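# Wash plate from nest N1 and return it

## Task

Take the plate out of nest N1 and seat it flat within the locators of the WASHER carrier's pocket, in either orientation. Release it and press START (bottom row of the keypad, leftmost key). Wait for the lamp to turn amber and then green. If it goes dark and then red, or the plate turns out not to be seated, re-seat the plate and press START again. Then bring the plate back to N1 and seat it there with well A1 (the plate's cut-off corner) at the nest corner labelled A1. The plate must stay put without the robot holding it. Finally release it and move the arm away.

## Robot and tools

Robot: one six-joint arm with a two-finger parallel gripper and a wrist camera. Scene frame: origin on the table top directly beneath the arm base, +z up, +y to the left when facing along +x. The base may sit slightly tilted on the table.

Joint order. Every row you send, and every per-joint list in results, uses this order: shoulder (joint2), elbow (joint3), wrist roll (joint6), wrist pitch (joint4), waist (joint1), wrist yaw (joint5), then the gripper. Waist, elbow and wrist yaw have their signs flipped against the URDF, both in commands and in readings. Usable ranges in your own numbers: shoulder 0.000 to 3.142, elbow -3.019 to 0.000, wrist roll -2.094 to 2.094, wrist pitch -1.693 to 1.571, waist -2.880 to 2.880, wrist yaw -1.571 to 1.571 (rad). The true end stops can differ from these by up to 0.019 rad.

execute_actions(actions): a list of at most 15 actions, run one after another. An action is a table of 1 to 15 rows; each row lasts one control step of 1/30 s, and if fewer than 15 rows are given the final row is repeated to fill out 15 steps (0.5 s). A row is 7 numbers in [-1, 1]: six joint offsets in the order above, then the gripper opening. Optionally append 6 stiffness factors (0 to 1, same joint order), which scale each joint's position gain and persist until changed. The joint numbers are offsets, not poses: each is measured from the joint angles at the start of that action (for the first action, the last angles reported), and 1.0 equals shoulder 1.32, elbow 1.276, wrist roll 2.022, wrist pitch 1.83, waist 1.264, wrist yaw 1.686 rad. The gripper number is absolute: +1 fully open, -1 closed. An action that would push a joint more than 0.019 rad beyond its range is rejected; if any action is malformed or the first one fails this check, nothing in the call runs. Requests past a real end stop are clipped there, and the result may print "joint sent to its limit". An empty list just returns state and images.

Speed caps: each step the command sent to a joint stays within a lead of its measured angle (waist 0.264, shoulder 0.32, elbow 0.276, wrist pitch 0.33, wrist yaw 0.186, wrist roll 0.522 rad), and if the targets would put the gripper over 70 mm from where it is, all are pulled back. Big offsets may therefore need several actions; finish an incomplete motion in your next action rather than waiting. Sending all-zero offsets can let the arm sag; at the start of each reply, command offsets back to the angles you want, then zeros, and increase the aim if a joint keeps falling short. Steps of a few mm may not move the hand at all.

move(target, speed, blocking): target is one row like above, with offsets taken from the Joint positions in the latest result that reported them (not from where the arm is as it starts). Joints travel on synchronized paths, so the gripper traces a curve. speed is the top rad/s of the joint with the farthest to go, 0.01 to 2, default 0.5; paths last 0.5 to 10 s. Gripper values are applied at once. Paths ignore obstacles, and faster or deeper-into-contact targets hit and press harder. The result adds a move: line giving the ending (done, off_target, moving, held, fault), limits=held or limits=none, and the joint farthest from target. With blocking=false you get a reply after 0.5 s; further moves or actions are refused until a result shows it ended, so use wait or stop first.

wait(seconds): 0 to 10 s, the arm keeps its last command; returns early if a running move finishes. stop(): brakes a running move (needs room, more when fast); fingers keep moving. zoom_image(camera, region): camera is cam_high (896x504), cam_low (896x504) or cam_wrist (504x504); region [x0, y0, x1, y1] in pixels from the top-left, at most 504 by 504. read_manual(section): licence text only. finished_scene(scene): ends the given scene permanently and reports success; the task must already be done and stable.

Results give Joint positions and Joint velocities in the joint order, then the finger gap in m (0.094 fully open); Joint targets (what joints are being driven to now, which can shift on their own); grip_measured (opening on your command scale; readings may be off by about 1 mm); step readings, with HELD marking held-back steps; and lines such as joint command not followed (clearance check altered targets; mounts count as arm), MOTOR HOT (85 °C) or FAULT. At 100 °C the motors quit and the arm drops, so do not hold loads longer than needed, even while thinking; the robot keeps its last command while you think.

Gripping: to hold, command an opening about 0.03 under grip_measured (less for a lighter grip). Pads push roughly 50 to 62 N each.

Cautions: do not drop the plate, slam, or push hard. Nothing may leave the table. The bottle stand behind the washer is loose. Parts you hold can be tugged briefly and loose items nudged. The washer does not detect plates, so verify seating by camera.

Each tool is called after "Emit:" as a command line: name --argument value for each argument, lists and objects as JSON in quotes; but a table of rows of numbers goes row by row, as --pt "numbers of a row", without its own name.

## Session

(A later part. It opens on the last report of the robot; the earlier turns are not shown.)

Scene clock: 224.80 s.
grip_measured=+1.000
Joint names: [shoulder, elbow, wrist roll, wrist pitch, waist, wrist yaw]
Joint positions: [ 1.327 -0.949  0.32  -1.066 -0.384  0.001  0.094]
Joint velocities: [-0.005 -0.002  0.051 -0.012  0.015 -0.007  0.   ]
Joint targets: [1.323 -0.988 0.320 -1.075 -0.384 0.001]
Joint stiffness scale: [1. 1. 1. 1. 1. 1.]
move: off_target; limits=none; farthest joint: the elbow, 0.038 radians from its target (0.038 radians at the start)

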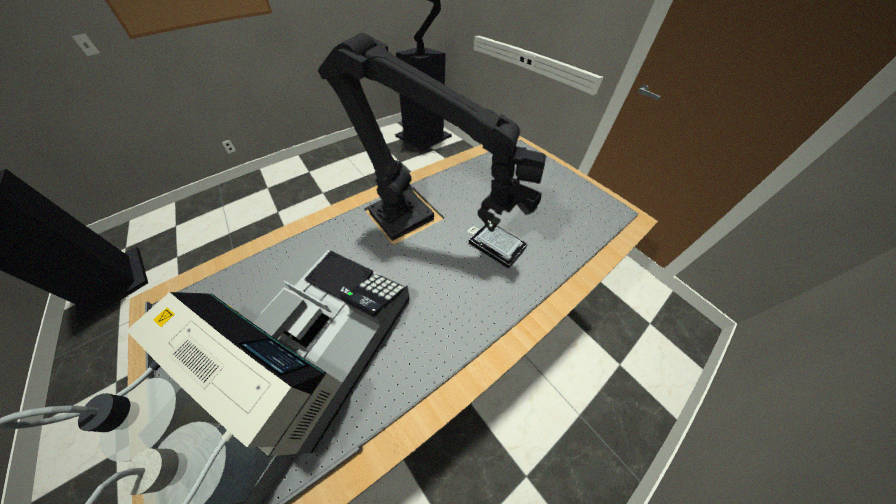

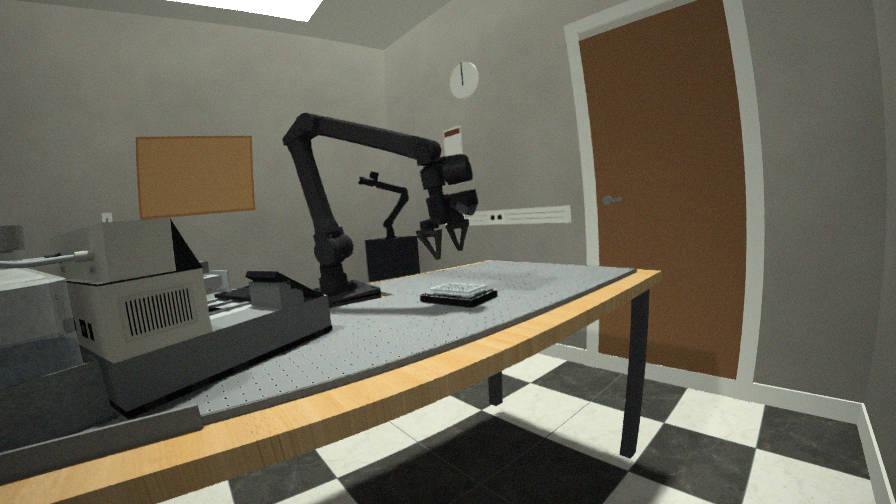

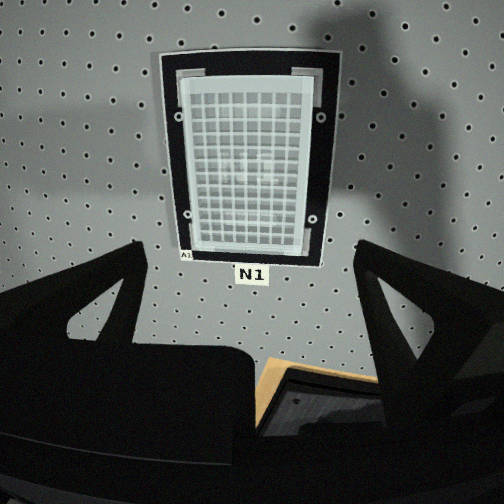

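Emit:
finished_scene --scene 1

The scene is finished: the task was done.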